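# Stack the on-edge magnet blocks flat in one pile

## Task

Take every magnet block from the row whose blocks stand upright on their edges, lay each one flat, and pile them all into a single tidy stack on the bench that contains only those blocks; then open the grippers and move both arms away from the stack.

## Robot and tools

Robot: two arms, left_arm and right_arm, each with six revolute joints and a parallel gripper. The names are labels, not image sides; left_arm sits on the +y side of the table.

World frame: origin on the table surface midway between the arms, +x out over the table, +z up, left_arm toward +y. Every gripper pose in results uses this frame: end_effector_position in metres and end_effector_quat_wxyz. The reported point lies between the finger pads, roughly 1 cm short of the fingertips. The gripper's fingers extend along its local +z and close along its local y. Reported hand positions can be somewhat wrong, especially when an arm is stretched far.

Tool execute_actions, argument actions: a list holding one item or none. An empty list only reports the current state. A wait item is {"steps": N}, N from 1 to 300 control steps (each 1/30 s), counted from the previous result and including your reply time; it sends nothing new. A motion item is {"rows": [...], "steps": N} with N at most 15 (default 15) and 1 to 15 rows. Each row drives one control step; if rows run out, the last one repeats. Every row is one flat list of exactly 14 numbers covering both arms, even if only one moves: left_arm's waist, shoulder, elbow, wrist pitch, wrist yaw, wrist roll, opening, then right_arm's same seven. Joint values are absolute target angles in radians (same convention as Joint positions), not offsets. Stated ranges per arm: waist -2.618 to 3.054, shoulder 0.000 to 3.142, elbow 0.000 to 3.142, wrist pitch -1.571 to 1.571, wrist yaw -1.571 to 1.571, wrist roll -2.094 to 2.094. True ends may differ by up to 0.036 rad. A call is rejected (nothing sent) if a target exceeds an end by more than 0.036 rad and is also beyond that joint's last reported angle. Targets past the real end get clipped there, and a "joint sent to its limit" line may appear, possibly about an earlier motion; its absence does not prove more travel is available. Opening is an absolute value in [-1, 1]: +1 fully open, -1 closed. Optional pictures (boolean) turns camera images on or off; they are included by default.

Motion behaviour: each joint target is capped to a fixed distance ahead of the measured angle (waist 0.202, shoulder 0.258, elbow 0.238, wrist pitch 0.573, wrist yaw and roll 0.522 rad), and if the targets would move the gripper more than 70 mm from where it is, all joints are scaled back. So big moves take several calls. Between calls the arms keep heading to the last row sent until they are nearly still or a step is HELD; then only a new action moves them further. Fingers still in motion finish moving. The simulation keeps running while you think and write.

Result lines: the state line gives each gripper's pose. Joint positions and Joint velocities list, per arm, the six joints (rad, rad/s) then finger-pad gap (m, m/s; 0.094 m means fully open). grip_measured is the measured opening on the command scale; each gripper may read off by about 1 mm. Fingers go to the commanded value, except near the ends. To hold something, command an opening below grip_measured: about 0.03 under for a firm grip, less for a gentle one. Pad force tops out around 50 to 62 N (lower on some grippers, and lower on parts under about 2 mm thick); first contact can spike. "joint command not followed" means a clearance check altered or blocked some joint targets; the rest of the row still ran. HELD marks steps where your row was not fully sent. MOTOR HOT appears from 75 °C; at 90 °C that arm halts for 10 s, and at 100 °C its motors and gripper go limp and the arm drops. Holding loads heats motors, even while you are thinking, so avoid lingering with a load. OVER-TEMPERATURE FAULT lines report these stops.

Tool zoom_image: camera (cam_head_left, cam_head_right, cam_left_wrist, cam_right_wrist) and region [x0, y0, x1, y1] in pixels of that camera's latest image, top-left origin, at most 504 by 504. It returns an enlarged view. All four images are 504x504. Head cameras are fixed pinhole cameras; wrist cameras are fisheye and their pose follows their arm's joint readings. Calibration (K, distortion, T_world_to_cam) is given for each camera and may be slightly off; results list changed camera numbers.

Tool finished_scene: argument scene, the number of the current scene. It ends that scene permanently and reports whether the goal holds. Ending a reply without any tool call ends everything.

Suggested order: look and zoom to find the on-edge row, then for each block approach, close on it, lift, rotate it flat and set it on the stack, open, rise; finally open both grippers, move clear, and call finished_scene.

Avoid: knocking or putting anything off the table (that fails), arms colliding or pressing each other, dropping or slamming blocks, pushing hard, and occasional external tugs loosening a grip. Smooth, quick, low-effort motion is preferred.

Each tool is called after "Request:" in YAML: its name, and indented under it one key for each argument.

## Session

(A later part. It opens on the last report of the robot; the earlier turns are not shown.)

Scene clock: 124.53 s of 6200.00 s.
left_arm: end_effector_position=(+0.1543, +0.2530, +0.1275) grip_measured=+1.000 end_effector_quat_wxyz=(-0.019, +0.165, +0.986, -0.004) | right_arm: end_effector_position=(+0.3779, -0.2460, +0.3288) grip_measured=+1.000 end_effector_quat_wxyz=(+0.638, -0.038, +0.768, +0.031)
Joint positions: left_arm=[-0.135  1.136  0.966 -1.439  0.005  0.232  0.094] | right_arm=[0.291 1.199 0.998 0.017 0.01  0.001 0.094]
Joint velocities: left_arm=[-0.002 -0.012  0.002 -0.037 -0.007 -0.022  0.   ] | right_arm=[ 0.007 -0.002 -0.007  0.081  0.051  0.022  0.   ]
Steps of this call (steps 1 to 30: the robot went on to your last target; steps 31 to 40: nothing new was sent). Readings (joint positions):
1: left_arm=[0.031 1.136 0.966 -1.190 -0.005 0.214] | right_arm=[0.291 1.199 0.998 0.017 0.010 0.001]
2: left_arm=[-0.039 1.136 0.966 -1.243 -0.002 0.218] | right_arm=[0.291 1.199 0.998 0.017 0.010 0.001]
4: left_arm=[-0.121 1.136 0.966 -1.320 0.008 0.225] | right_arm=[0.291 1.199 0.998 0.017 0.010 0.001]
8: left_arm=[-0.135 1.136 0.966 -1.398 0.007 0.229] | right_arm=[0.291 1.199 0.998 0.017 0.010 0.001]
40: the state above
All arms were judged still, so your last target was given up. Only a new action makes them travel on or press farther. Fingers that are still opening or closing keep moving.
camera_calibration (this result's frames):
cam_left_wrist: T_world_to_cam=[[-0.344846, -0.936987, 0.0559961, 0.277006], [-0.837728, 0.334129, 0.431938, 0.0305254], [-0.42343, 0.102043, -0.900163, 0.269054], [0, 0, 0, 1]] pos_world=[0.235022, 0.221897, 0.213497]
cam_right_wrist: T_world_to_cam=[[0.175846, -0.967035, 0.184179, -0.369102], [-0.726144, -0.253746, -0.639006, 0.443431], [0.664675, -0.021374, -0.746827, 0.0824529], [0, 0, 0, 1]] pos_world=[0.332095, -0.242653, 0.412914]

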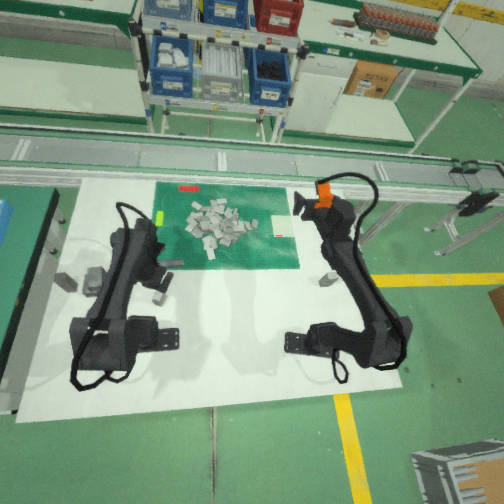

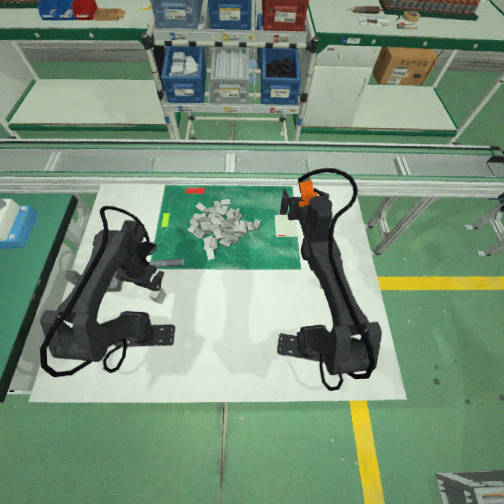

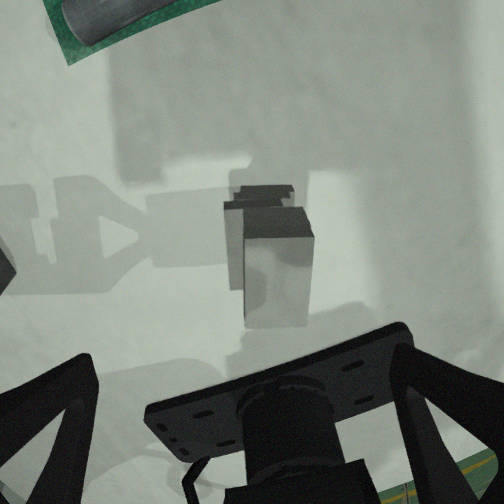

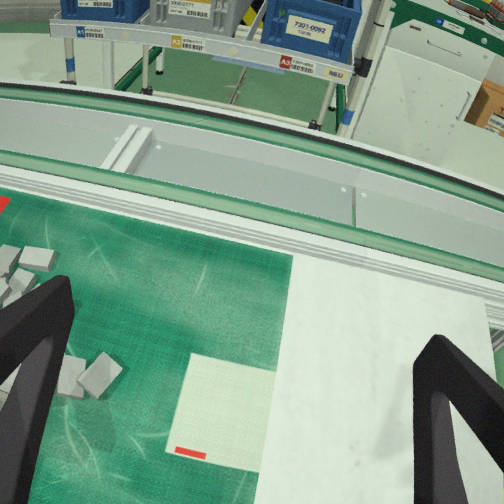

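Request:
execute_actions:
  actions:
    - {"rows":[[-0.21,1.11,0.8,-1.25,0,0.17,1,0.3,1.2,1.0,0,0,0,1]]}
  pictures: false

Request:
execute_actions:
  actions:
    - {"rows":[[-0.21,1.11,0.57,-1.02,0,0.17,1,0.3,1.2,1.0,0,0,0,1]]}
  pictures: false

Request:
execute_actions:
  actions:
    - {"steps":15}

Request:
execute_actions:
  actions:
    - {"rows":[[-0.21,1.11,0.57,-1.02,0,0.17,0.6,0.3,1.2,1.0,0,0,0,1],[-0.21,1.11,0.57,-1.02,0,0.17,0.4,0.3,1.2,1.0,0,0,0,1],[-0.21,1.11,0.57,-1.02,0,0.17,0.2,0.3,1.2,1.0,0,0,0,1],[-0.21,1.11,0.57,-1.02,0,0.17,0.1,0.3,1.2,1.0,0,0,0,1],[-0.21,1.11,0.57,-1.02,0,0.17,0,0.3,1.2,1.0,0,0,0,1],[-0.21,1.11,0.57,-1.02,0,0.17,-0.06,0.3,1.2,1.0,0,0,0,1],[-0.21,1.11,0.57,-1.02,0,0.17,-0.12,0.3,1.2,1.0,0,0,0,1],[-0.21,1.11,0.57,-1.02,0,0.17,-0.18,0.3,1.2,1.0,0,0,0,1],[-0.21,1.11,0.57,-1.02,0,0.17,-0.24,0.3,1.2,1.0,0,0,0,1],[-0.21,1.11,0.57,-1.02,0,0.17,-0.3,0.3,1.2,1.0,0,0,0,1],[-0.21,1.11,0.57,-1.02,0,0.17,-0.36,0.3,1.2,1.0,0,0,0,1],[-0.21,1.11,0.57,-1.02,0,0.17,-0.42,0.3,1.2,1.0,0,0,0,1],[-0.21,1.11,0.57,-1.02,0,0.17,-0.48,0.3,1.2,1.0,0,0,0,1],[-0.21,1.11,0.57,-1.02,0,0.17,-0.55,0.3,1.2,1.0,0,0,0,1]]}

Scene clock: 132.60 s of 6200.00 s.
left_arm: end_effector_position=(+0.1504, +0.2444, +0.0852) grip_measured=+1.000 end_effector_quat_wxyz=(-0.016, +0.172, +0.985, -0.000) | right_arm: end_effector_position=(+0.3779, -0.2460, +0.3288) grip_measured=+1.000 end_effector_quat_wxyz=(+0.638, -0.038, +0.768, +0.031)
Joint positions: left_arm=[-0.201  1.12   0.79  -1.273  0.001  0.18   0.094] | right_arm=[0.291 1.199 0.998 0.017 0.01  0.001 0.094]
Joint velocities: left_arm=[ 0.007  0.012 -0.007  0.051  0.022  0.022  0.   ] | right_arm=[-0.002  0.017 -0.012  0.007 -0.051 -0.066  0.   ]
Steps of this call (steps 1 to 90: nothing new was sent; then 4.57 s passed at rest; steps 91 to 105: all 15 steps of this action). Readings (joint positions):
91: left_arm=[-0.144 1.131 0.946 -1.416 0.001 0.223] | right_arm=[0.291 1.199 0.998 0.017 0.010 0.001]
92: left_arm=[-0.166 1.121 0.901 -1.369 0.000 0.214] | right_arm=[0.291 1.199 0.998 0.017 0.010 0.001]
94: left_arm=[-0.195 1.120 0.823 -1.331 0.001 0.201] | right_arm=[0.291 1.199 0.998 0.017 0.010 0.001]
98: left_arm=[-0.201 1.120 0.790 -1.306 0.001 0.188] | right_arm=[0.291 1.199 0.998 0.017 0.010 0.001]
105: the state above

Scene clock: 133.10 s of 6200.00 s.
left_arm: end_effector_position=(+0.1360, +0.2468, +0.0274) grip_measured=+1.000 end_effector_quat_wxyz=(-0.019, +0.171, +0.985, -0.000) | right_arm: end_effector_position=(+0.3779, -0.2460, +0.3288) grip_measured=+1.000 end_effector_quat_wxyz=(+0.638, -0.038, +0.768, +0.031)
Joint positions: left_arm=[-0.201  1.116  0.552 -1.046  0.001  0.178  0.094] | right_arm=[0.291 1.199 0.998 0.017 0.01  0.001 0.094]
Joint velocities: left_arm=[ 0.007  0.002 -0.007  0.081 -0.022  0.051  0.   ] | right_arm=[-0.002 -0.007 -0.017 -0.007 -0.051  0.007  0.   ]
Steps of this call (steps 1 to 15: all 15 steps of this action). Readings (joint positions):
1: left_arm=[-0.201 1.116 0.763 -1.239 0.001 0.179] | right_arm=[0.291 1.199 0.998 0.017 0.010 0.001]
2: left_arm=[-0.201 1.108 0.707 -1.172 0.001 0.179] | right_arm=[0.291 1.199 0.998 0.017 0.010 0.001]
4: left_arm=[-0.201 1.113 0.602 -1.119 0.001 0.179] | right_arm=[0.291 1.199 0.998 0.017 0.010 0.001]
8: left_arm=[-0.201 1.116 0.552 -1.095 0.001 0.178] | right_arm=[0.291 1.199 0.998 0.017 0.010 0.001]
15: the state above

Scene clock: 133.60 s of 6200.00 s.
left_arm: end_effector_position=(+0.1382, +0.2464, +0.0273) grip_measured=+1.000 end_effector_quat_wxyz=(-0.015, +0.171, +0.985, -0.000) | right_arm: end_effector_position=(+0.3779, -0.2460, +0.3288) grip_measured=+1.000 end_effector_quat_wxyz=(+0.638, -0.038, +0.768, +0.031)
Joint positions: left_arm=[-0.201  1.116  0.552 -1.037  0.001  0.178  0.094] | right_arm=[0.291 1.199 0.998 0.017 0.01  0.001 0.094]
Joint velocities: left_arm=[-0.007 -0.017  0.007 -0.037  0.007  0.007  0.   ] | right_arm=[ 0.012  0.012 -0.002 -0.066 -0.037 -0.022  0.   ]
Steps of this call (steps 1 to 15: the robot went on to your last target). Readings (joint positions):
1: left_arm=[-0.201 1.116 0.552 -1.044 0.001 0.178] | right_arm=[0.291 1.199 0.998 0.017 0.010 0.001]
2: left_arm=[-0.201 1.116 0.552 -1.042 0.001 0.178] | right_arm=[0.291 1.199 0.998 0.017 0.010 0.001]
4: left_arm=[-0.201 1.116 0.552 -1.040 0.001 0.178] | right_arm=[0.291 1.199 0.998 0.017 0.010 0.001]
8: left_arm=[-0.201 1.116 0.552 -1.038 0.001 0.178] | right_arm=[0.291 1.199 0.998 0.017 0.010 0.001]
15: the state above
All arms were judged still, so your last target was given up. Only a new action makes them travel on or press farther. Fingers that are still opening or closing keep moving.
camera_calibration (this result's frames):
cam_left_wrist: T_world_to_cam=[[-0.356869, -0.9329, 0.0483933, 0.27178], [-0.837226, 0.34239, 0.426406, 0.0605616], [-0.414364, 0.111655, -0.903236, 0.169225], [0, 0, 0, 1]] pos_world=[0.217815, 0.213913, 0.113874]
cam_right_wrist: T_world_to_cam=[[0.175846, -0.967035, 0.184179, -0.369102], [-0.726144, -0.253746, -0.639006, 0.443431], [0.664675, -0.021374, -0.746827, 0.0824529], [0, 0, 0, 1]] pos_world=[0.332095, -0.242653, 0.412914]

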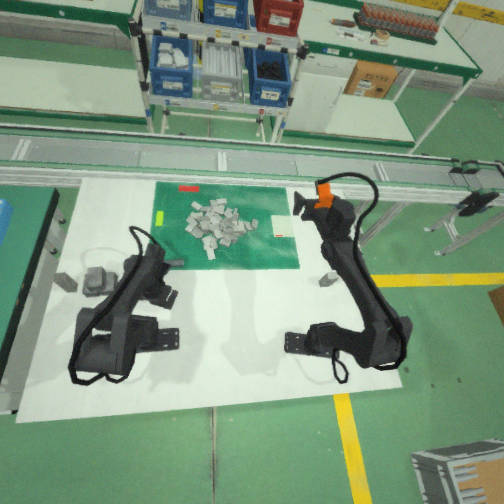

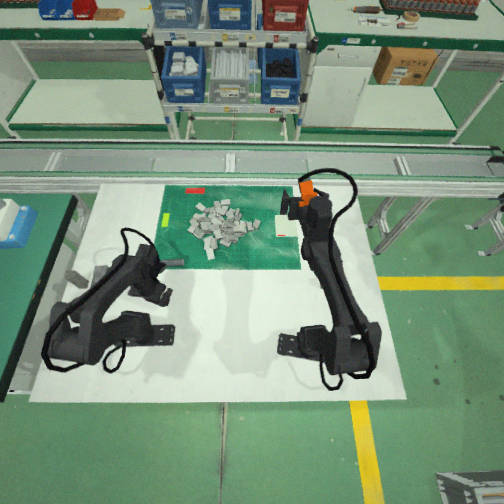

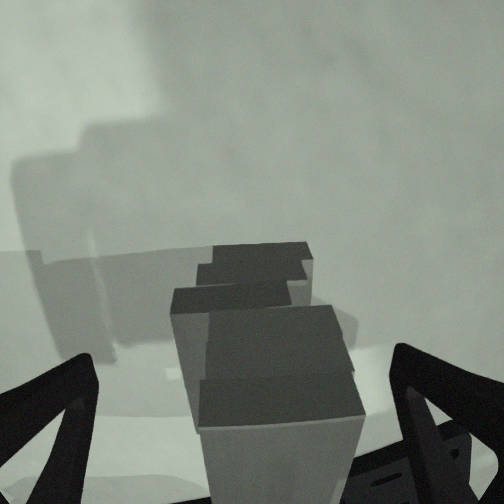

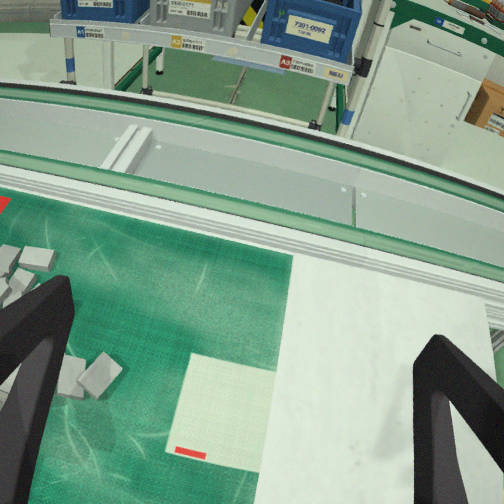

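Scene clock: 134.10 s of 6200.00 s.
left_arm: end_effector_position=(+0.1379, +0.2449, +0.0273) grip_measured=-0.437 end_effector_quat_wxyz=(-0.015, +0.171, +0.985, -0.004) | right_arm: end_effector_position=(+0.3779, -0.2460, +0.3288) grip_measured=+1.000 end_effector_quat_wxyz=(+0.638, -0.038, +0.768, +0.031)
Joint positions: left_arm=[-0.201  1.116  0.552 -1.037  0.009  0.177  0.026] | right_arm=[0.291 1.199 0.998 0.017 0.01  0.001 0.094]
Joint velocities: left_arm=[ 0.007 -0.017  0.002  0.037  0.022 -0.095  0.   ] | right_arm=[ 0.002 -0.007 -0.002  0.007 -0.037 -0.007  0.   ]
Steps of this call (steps 1 to 15: all 15 steps of this action). Readings (joint positions):
1: left_arm=[-0.201 1.116 0.552 -1.037 0.001 0.178] | right_arm=[0.291 1.199 0.998 0.017 0.010 0.001]
2: left_arm=[-0.201 1.116 0.552 -1.037 0.001 0.178] | right_arm=[0.291 1.199 0.998 0.017 0.010 0.001]
4: left_arm=[-0.201 1.116 0.552 -1.037 0.001 0.178] | right_arm=[0.291 1.199 0.998 0.017 0.010 0.001]
8: left_arm=[-0.201 1.116 0.552 -1.037 0.001 0.178] | right_arm=[0.291 1.199 0.998 0.017 0.010 0.001]
15: the state above
camera_calibration (this result's frames):
cam_left_wrist: T_world_to_cam=[[-0.356577, -0.932574, 0.0562101, 0.269947], [-0.836744, 0.345541, 0.424806, 0.0600697], [-0.415586, 0.104443, -0.903537, 0.171238], [0, 0, 0, 1]] pos_world=[0.217684, 0.213105, 0.114029]
cam_right_wrist: T_world_to_cam=[[0.175846, -0.967035, 0.184179, -0.369102], [-0.726144, -0.253746, -0.639006, 0.443431], [0.664675, -0.021374, -0.746827, 0.0824529], [0, 0, 0, 1]] pos_world=[0.332095, -0.242653, 0.412914]

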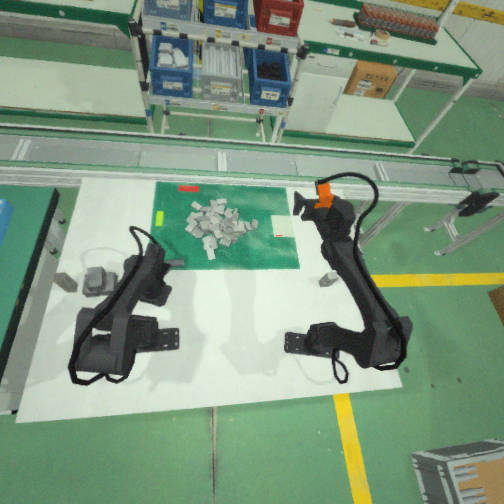

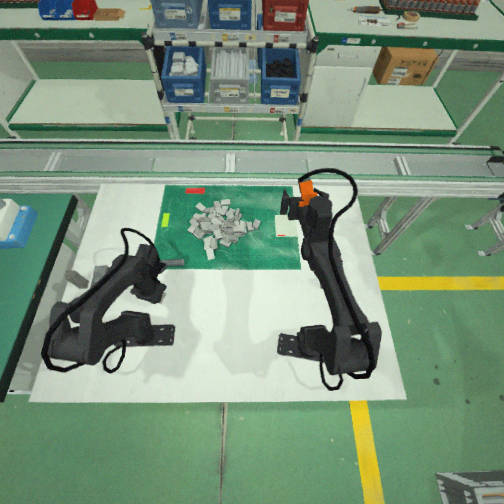

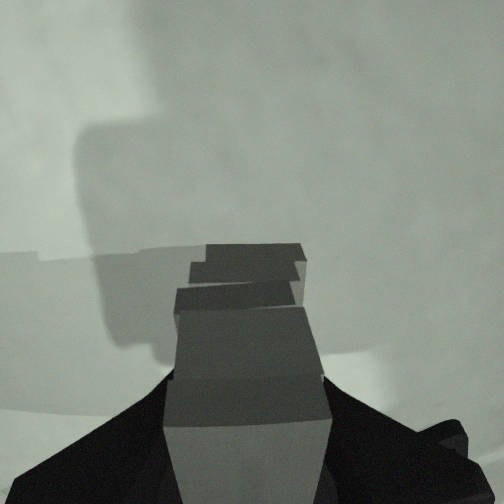

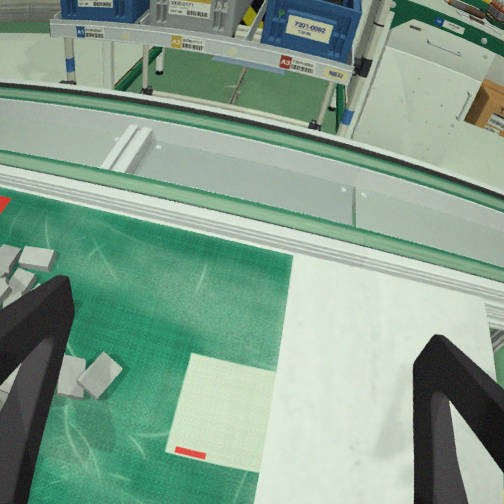

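Go lower and slightly forward, squeeze again.

Request:
execute_actions:
  actions:
    - {"rows":[[-0.21,1.11,0.57,-1.02,0,0.17,0.1,0.3,1.2,1.0,0,0,0,1]],"steps":8}
  pictures: false

Request:
execute_actions:
  actions:
    - {"rows":[[-0.21,1.16,0.56,-0.95,0,0.17,0.1,0.3,1.2,1.0,0,0,0,1]]}
  pictures: false

Request:
execute_actions:
  actions:
    - {"rows":[[-0.21,1.16,0.56,-0.95,0,0.17,0,0.3,1.2,1.0,0,0,0,1],[-0.21,1.16,0.56,-0.95,0,0.17,-0.1,0.3,1.2,1.0,0,0,0,1],[-0.21,1.16,0.56,-0.95,0,0.17,-0.2,0.3,1.2,1.0,0,0,0,1],[-0.21,1.16,0.56,-0.95,0,0.17,-0.26,0.3,1.2,1.0,0,0,0,1],[-0.21,1.16,0.56,-0.95,0,0.17,-0.32,0.3,1.2,1.0,0,0,0,1],[-0.21,1.16,0.56,-0.95,0,0.17,-0.38,0.3,1.2,1.0,0,0,0,1],[-0.21,1.16,0.56,-0.95,0,0.17,-0.44,0.3,1.2,1.0,0,0,0,1],[-0.21,1.16,0.56,-0.95,0,0.17,-0.5,0.3,1.2,1.0,0,0,0,1]]}

Scene clock: 138.63 s of 6200.00 s.
left_arm: end_effector_position=(+0.1385, +0.2454, +0.0273) grip_measured=+0.098 end_effector_quat_wxyz=(-0.014, +0.171, +0.985, -0.003) | right_arm: end_effector_position=(+0.3779, -0.2460, +0.3288) grip_measured=+1.000 end_effector_quat_wxyz=(+0.638, -0.038, +0.768, +0.031)
Joint positions: left_arm=[-0.201  1.116  0.552 -1.035  0.006  0.177  0.052] | right_arm=[0.291 1.199 0.998 0.017 0.01  0.001 0.094]
Joint velocities: left_arm=[ 0.002 -0.007  0.017  0.022 -0.095  0.022  0.001] | right_arm=[ 0.002  0.002  0.002  0.007 -0.007  0.051  0.   ]
Steps of this call (steps 1 to 15: the robot went on to your last target; steps 16 to 90: nothing new was sent; then 1.27 s passed at rest; steps 91 to 98: all 8 steps of this action). Readings (joint positions):
91: left_arm=[-0.201 1.116 0.552 -1.037 0.008 0.177] | right_arm=[0.291 1.199 0.998 0.017 0.010 0.001]
92: left_arm=[-0.201 1.116 0.552 -1.036 0.008 0.177] | right_arm=[0.291 1.199 0.998 0.017 0.010 0.001]
94: left_arm=[-0.201 1.116 0.552 -1.035 0.007 0.177] | right_arm=[0.291 1.199 0.998 0.017 0.010 0.001]
98: the state above

Scene clock: 139.13 s of 6200.00 s.
left_arm: end_effector_position=(+0.1512, +0.2433, +0.0223) grip_measured=+0.098 end_effector_quat_wxyz=(-0.000, +0.171, +0.985, -0.003) | right_arm: end_effector_position=(+0.3779, -0.2460, +0.3288) grip_measured=+1.000 end_effector_quat_wxyz=(+0.638, -0.038, +0.768, +0.031)
Joint positions: left_arm=[-0.201  1.155  0.552 -0.969  0.005  0.177  0.052] | right_arm=[0.291 1.199 0.998 0.017 0.01  0.001 0.094]
Joint velocities: left_arm=[-0.022  0.032 -0.002  0.051  0.037  0.066 -0.   ] | right_arm=[-0.017  0.002 -0.027 -0.037  0.037 -0.095  0.   ]
Steps of this call (steps 1 to 15: all 15 steps of this action). Readings (joint positions):
1: left_arm=[-0.201 1.120 0.552 -1.031 0.006 0.177] | right_arm=[0.291 1.199 0.998 0.017 0.010 0.001]
2: left_arm=[-0.201 1.129 0.552 -1.020 0.006 0.177] | right_arm=[0.291 1.199 0.998 0.017 0.010 0.001]
4: left_arm=[-0.201 1.148 0.552 -0.998 0.005 0.177] | right_arm=[0.291 1.199 0.998 0.017 0.010 0.001]
8: left_arm=[-0.201 1.155 0.552 -0.978 0.005 0.177] | right_arm=[0.291 1.199 0.998 0.017 0.010 0.001]
15: the state above

Scene clock: 139.63 s of 6200.00 s.
left_arm: end_effector_position=(+0.1512, +0.2415, +0.0223) grip_measured=-0.437 end_effector_quat_wxyz=(+0.000, +0.172, +0.985, -0.007) | right_arm: end_effector_position=(+0.3779, -0.2460, +0.3288) grip_measured=+1.000 end_effector_quat_wxyz=(+0.638, -0.038, +0.768, +0.031)
Joint positions: left_arm=[-0.203  1.155  0.552 -0.968  0.014  0.177  0.026] | right_arm=[0.291 1.199 0.998 0.017 0.01  0.001 0.094]
Joint velocities: left_arm=[-0.002  0.017 -0.007 -0.022  0.037 -0.037 -0.001] | right_arm=[ 0.002  0.022 -0.002  0.066 -0.037 -0.051  0.   ]
Steps of this call (steps 1 to 15: all 15 steps of this action). Readings (joint positions):
1: left_arm=[-0.201 1.155 0.552 -0.968 0.005 0.177] | right_arm=[0.291 1.199 0.998 0.017 0.010 0.001]
2: left_arm=[-0.201 1.155 0.552 -0.968 0.005 0.177] | right_arm=[0.291 1.199 0.998 0.017 0.010 0.001]
4: left_arm=[-0.202 1.155 0.552 -0.968 0.011 0.177] | right_arm=[0.291 1.199 0.998 0.017 0.010 0.001]
8: left_arm=[-0.203 1.155 0.552 -0.968 0.014 0.177] | right_arm=[0.291 1.199 0.998 0.017 0.010 0.001]
15: the state above
camera_calibration (this result's frames):
cam_left_wrist: T_world_to_cam=[[-0.3592, -0.931615, 0.0554007, 0.271937], [-0.848366, 0.350687, 0.396602, 0.0755817], [-0.388909, 0.0954594, -0.916317, 0.170975], [0, 0, 0, 1]] pos_world=[0.228294, 0.210514, 0.111626]
cam_right_wrist: T_world_to_cam=[[0.175846, -0.967035, 0.184179, -0.369102], [-0.726144, -0.253746, -0.639006, 0.443431], [0.664675, -0.021374, -0.746827, 0.0824529], [0, 0, 0, 1]] pos_world=[0.332095, -0.242653, 0.412914]

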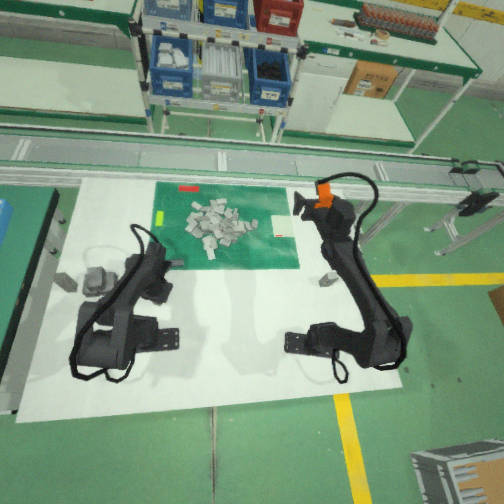

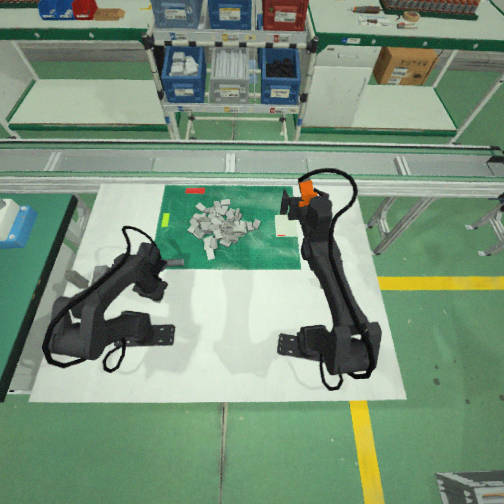

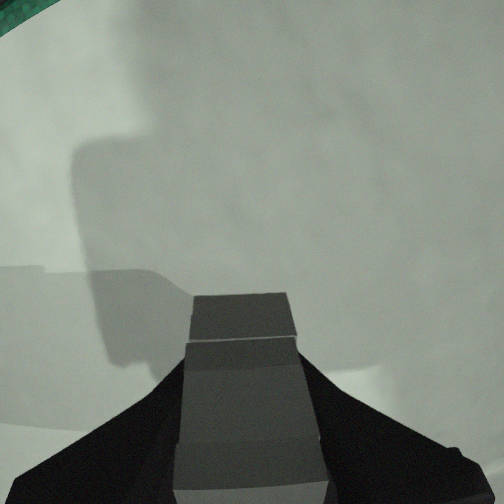

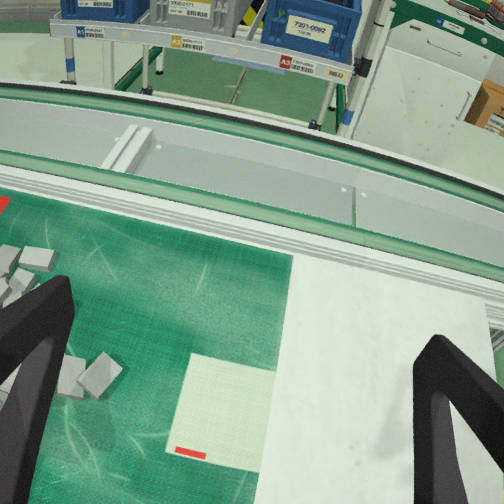

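Neat. Release, withdraw.

Request:
execute_actions:
  actions:
    - {"rows":[[-0.21,1.16,0.56,-0.95,0,0.17,1,0.3,1.2,1.0,0,0,0,1]],"steps":10}
  pictures: false

Request:
execute_actions:
  actions:
    - {"rows":[[-0.21,1.12,1.05,-1.45,0,0.17,1,0.3,1.2,1.0,0,0,0,1]]}
  pictures: false

Request:
execute_actions:
  actions:
    - {"steps":15}

Request:
finished_scene:
  scene: 1

Scene clock: 144.00 s of 6200.00 s.
left_arm: end_effector_position=(+0.1519, +0.2428, +0.0223) grip_measured=+1.000 end_effector_quat_wxyz=(+0.001, +0.172, +0.985, -0.003) | right_arm: end_effector_position=(+0.3779, -0.2460, +0.3288) grip_measured=+1.000 end_effector_quat_wxyz=(+0.638, -0.038, +0.768, +0.031)
Joint positions: left_arm=[-0.203  1.155  0.552 -0.966  0.006  0.177  0.094] | right_arm=[0.291 1.199 0.998 0.017 0.01  0.001 0.094]
Joint velocities: left_arm=[ 0.007  0.022 -0.007 -0.066  0.007  0.081  0.   ] | right_arm=[-0.012  0.017  0.012 -0.007  0.007 -0.007  0.   ]
Steps of this call (steps 1 to 15: the robot went on to your last target; steps 16 to 90: nothing new was sent; then 1.03 s passed at rest; steps 91 to 100: all 10 steps of this action). Readings (joint positions):
91: left_arm=[-0.203 1.155 0.552 -0.967 0.013 0.177] | right_arm=[0.291 1.199 0.998 0.017 0.010 0.001]
92: left_arm=[-0.203 1.155 0.552 -0.966 0.011 0.177] | right_arm=[0.291 1.199 0.998 0.017 0.010 0.001]
94: left_arm=[-0.203 1.155 0.552 -0.966 0.009 0.177] | right_arm=[0.291 1.199 0.998 0.017 0.010 0.001]
98: left_arm=[-0.203 1.155 0.552 -0.966 0.007 0.177] | right_arm=[0.291 1.199 0.998 0.017 0.010 0.001]
100: the state above

Scene clock: 144.50 s of 6200.00 s.
left_arm: end_effector_position=(+0.1759, +0.2389, +0.1502) grip_measured=+1.000 end_effector_quat_wxyz=(+0.039, +0.172, +0.984, -0.002) | right_arm: end_effector_position=(+0.3779, -0.2460, +0.3288) grip_measured=+1.000 end_effector_quat_wxyz=(+0.638, -0.038, +0.768, +0.031)
Joint positions: left_arm=[-0.203  1.124  1.048 -1.417  0.005  0.177  0.094] | right_arm=[0.291 1.199 0.998 0.017 0.01  0.001 0.094]
Joint velocities: left_arm=[-0.007  0.002 -0.002 -0.183 -0.022  0.007  0.   ] | right_arm=[ 0.017  0.002  0.012 -0.007 -0.007 -0.022  0.   ]
Steps of this call (steps 1 to 15: all 15 steps of this action). Readings (joint positions):
1: left_arm=[-0.203 1.157 0.580 -1.019 0.005 0.177] | right_arm=[0.291 1.199 0.998 0.017 0.010 0.001]
2: left_arm=[-0.203 1.159 0.639 -1.127 0.005 0.177] | right_arm=[0.291 1.199 0.998 0.017 0.010 0.001]
4: left_arm=[-0.203 1.153 0.784 -1.260 0.005 0.177] | right_arm=[0.291 1.199 0.998 0.017 0.010 0.001]
8: left_arm=[-0.203 1.137 1.026 -1.337 0.005 0.177] | right_arm=[0.291 1.199 0.998 0.017 0.010 0.001]
15: the state above

Scene clock: 145.00 s of 6200.00 s.
left_arm: end_effector_position=(+0.1703, +0.2399, +0.1498) grip_measured=+1.000 end_effector_quat_wxyz=(+0.027, +0.172, +0.985, -0.002) | right_arm: end_effector_position=(+0.3779, -0.2460, +0.3288) grip_measured=+1.000 end_effector_quat_wxyz=(+0.638, -0.038, +0.768, +0.031)
Joint positions: left_arm=[-0.203  1.124  1.048 -1.44   0.005  0.177  0.094] | right_arm=[0.291 1.199 0.998 0.017 0.01  0.001 0.094]
Joint velocities: left_arm=[-0.012  0.002 -0.012 -0.007 -0.051 -0.037  0.   ] | right_arm=[-0.002 -0.002 -0.007 -0.022 -0.007 -0.081  0.   ]
Steps of this call (steps 1 to 15: the robot went on to your last target). Readings (joint positions):
1: left_arm=[-0.203 1.124 1.048 -1.422 0.005 0.177] | right_arm=[0.291 1.199 0.998 0.017 0.010 0.001]
2: left_arm=[-0.203 1.124 1.048 -1.426 0.005 0.177] | right_arm=[0.291 1.199 0.998 0.017 0.010 0.001]
4: left_arm=[-0.203 1.124 1.048 -1.432 0.005 0.177] | right_arm=[0.291 1.199 0.998 0.017 0.010 0.001]
8: left_arm=[-0.203 1.124 1.048 -1.437 0.005 0.177] | right_arm=[0.291 1.199 0.998 0.017 0.010 0.001]
15: the state above
camera_calibration (this result's frames):
cam_left_wrist: T_world_to_cam=[[-0.361465, -0.931704, 0.0356372, 0.273633], [-0.868952, 0.350484, 0.349404, 0.0524443], [-0.338032, 0.0953304, -0.936294, 0.289764], [0, 0, 0, 1]] pos_world=[0.24243, 0.208941, 0.243229]
cam_right_wrist: T_world_to_cam=[[0.175846, -0.967035, 0.184179, -0.369102], [-0.726144, -0.253746, -0.639006, 0.443431], [0.664675, -0.021374, -0.746827, 0.0824529], [0, 0, 0, 1]] pos_world=[0.332095, -0.242653, 0.412914]

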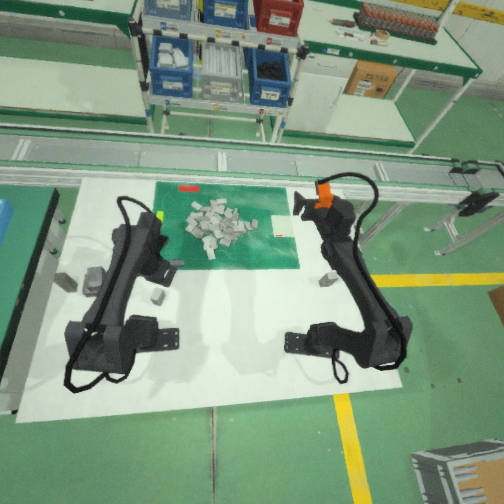

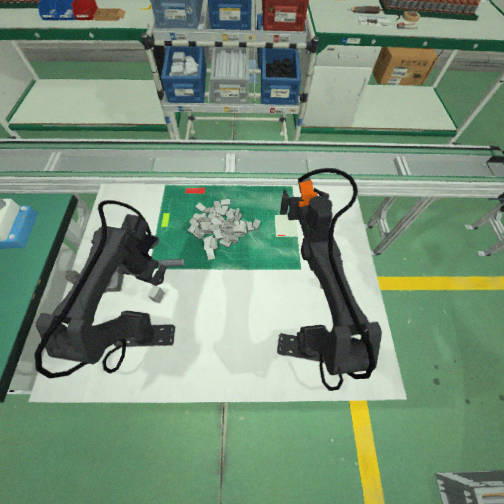

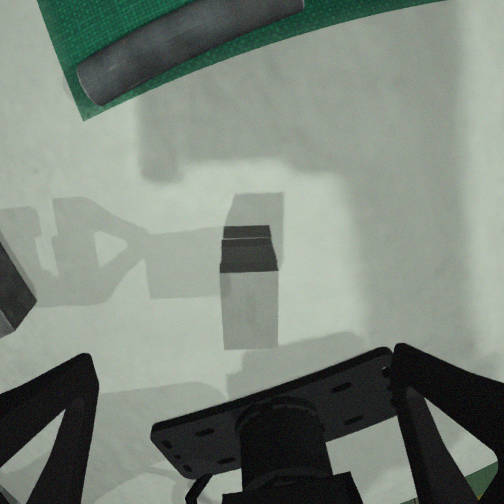

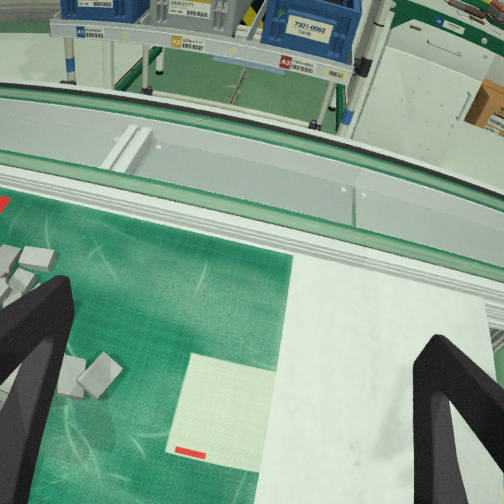

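The scene is finished: the task was done.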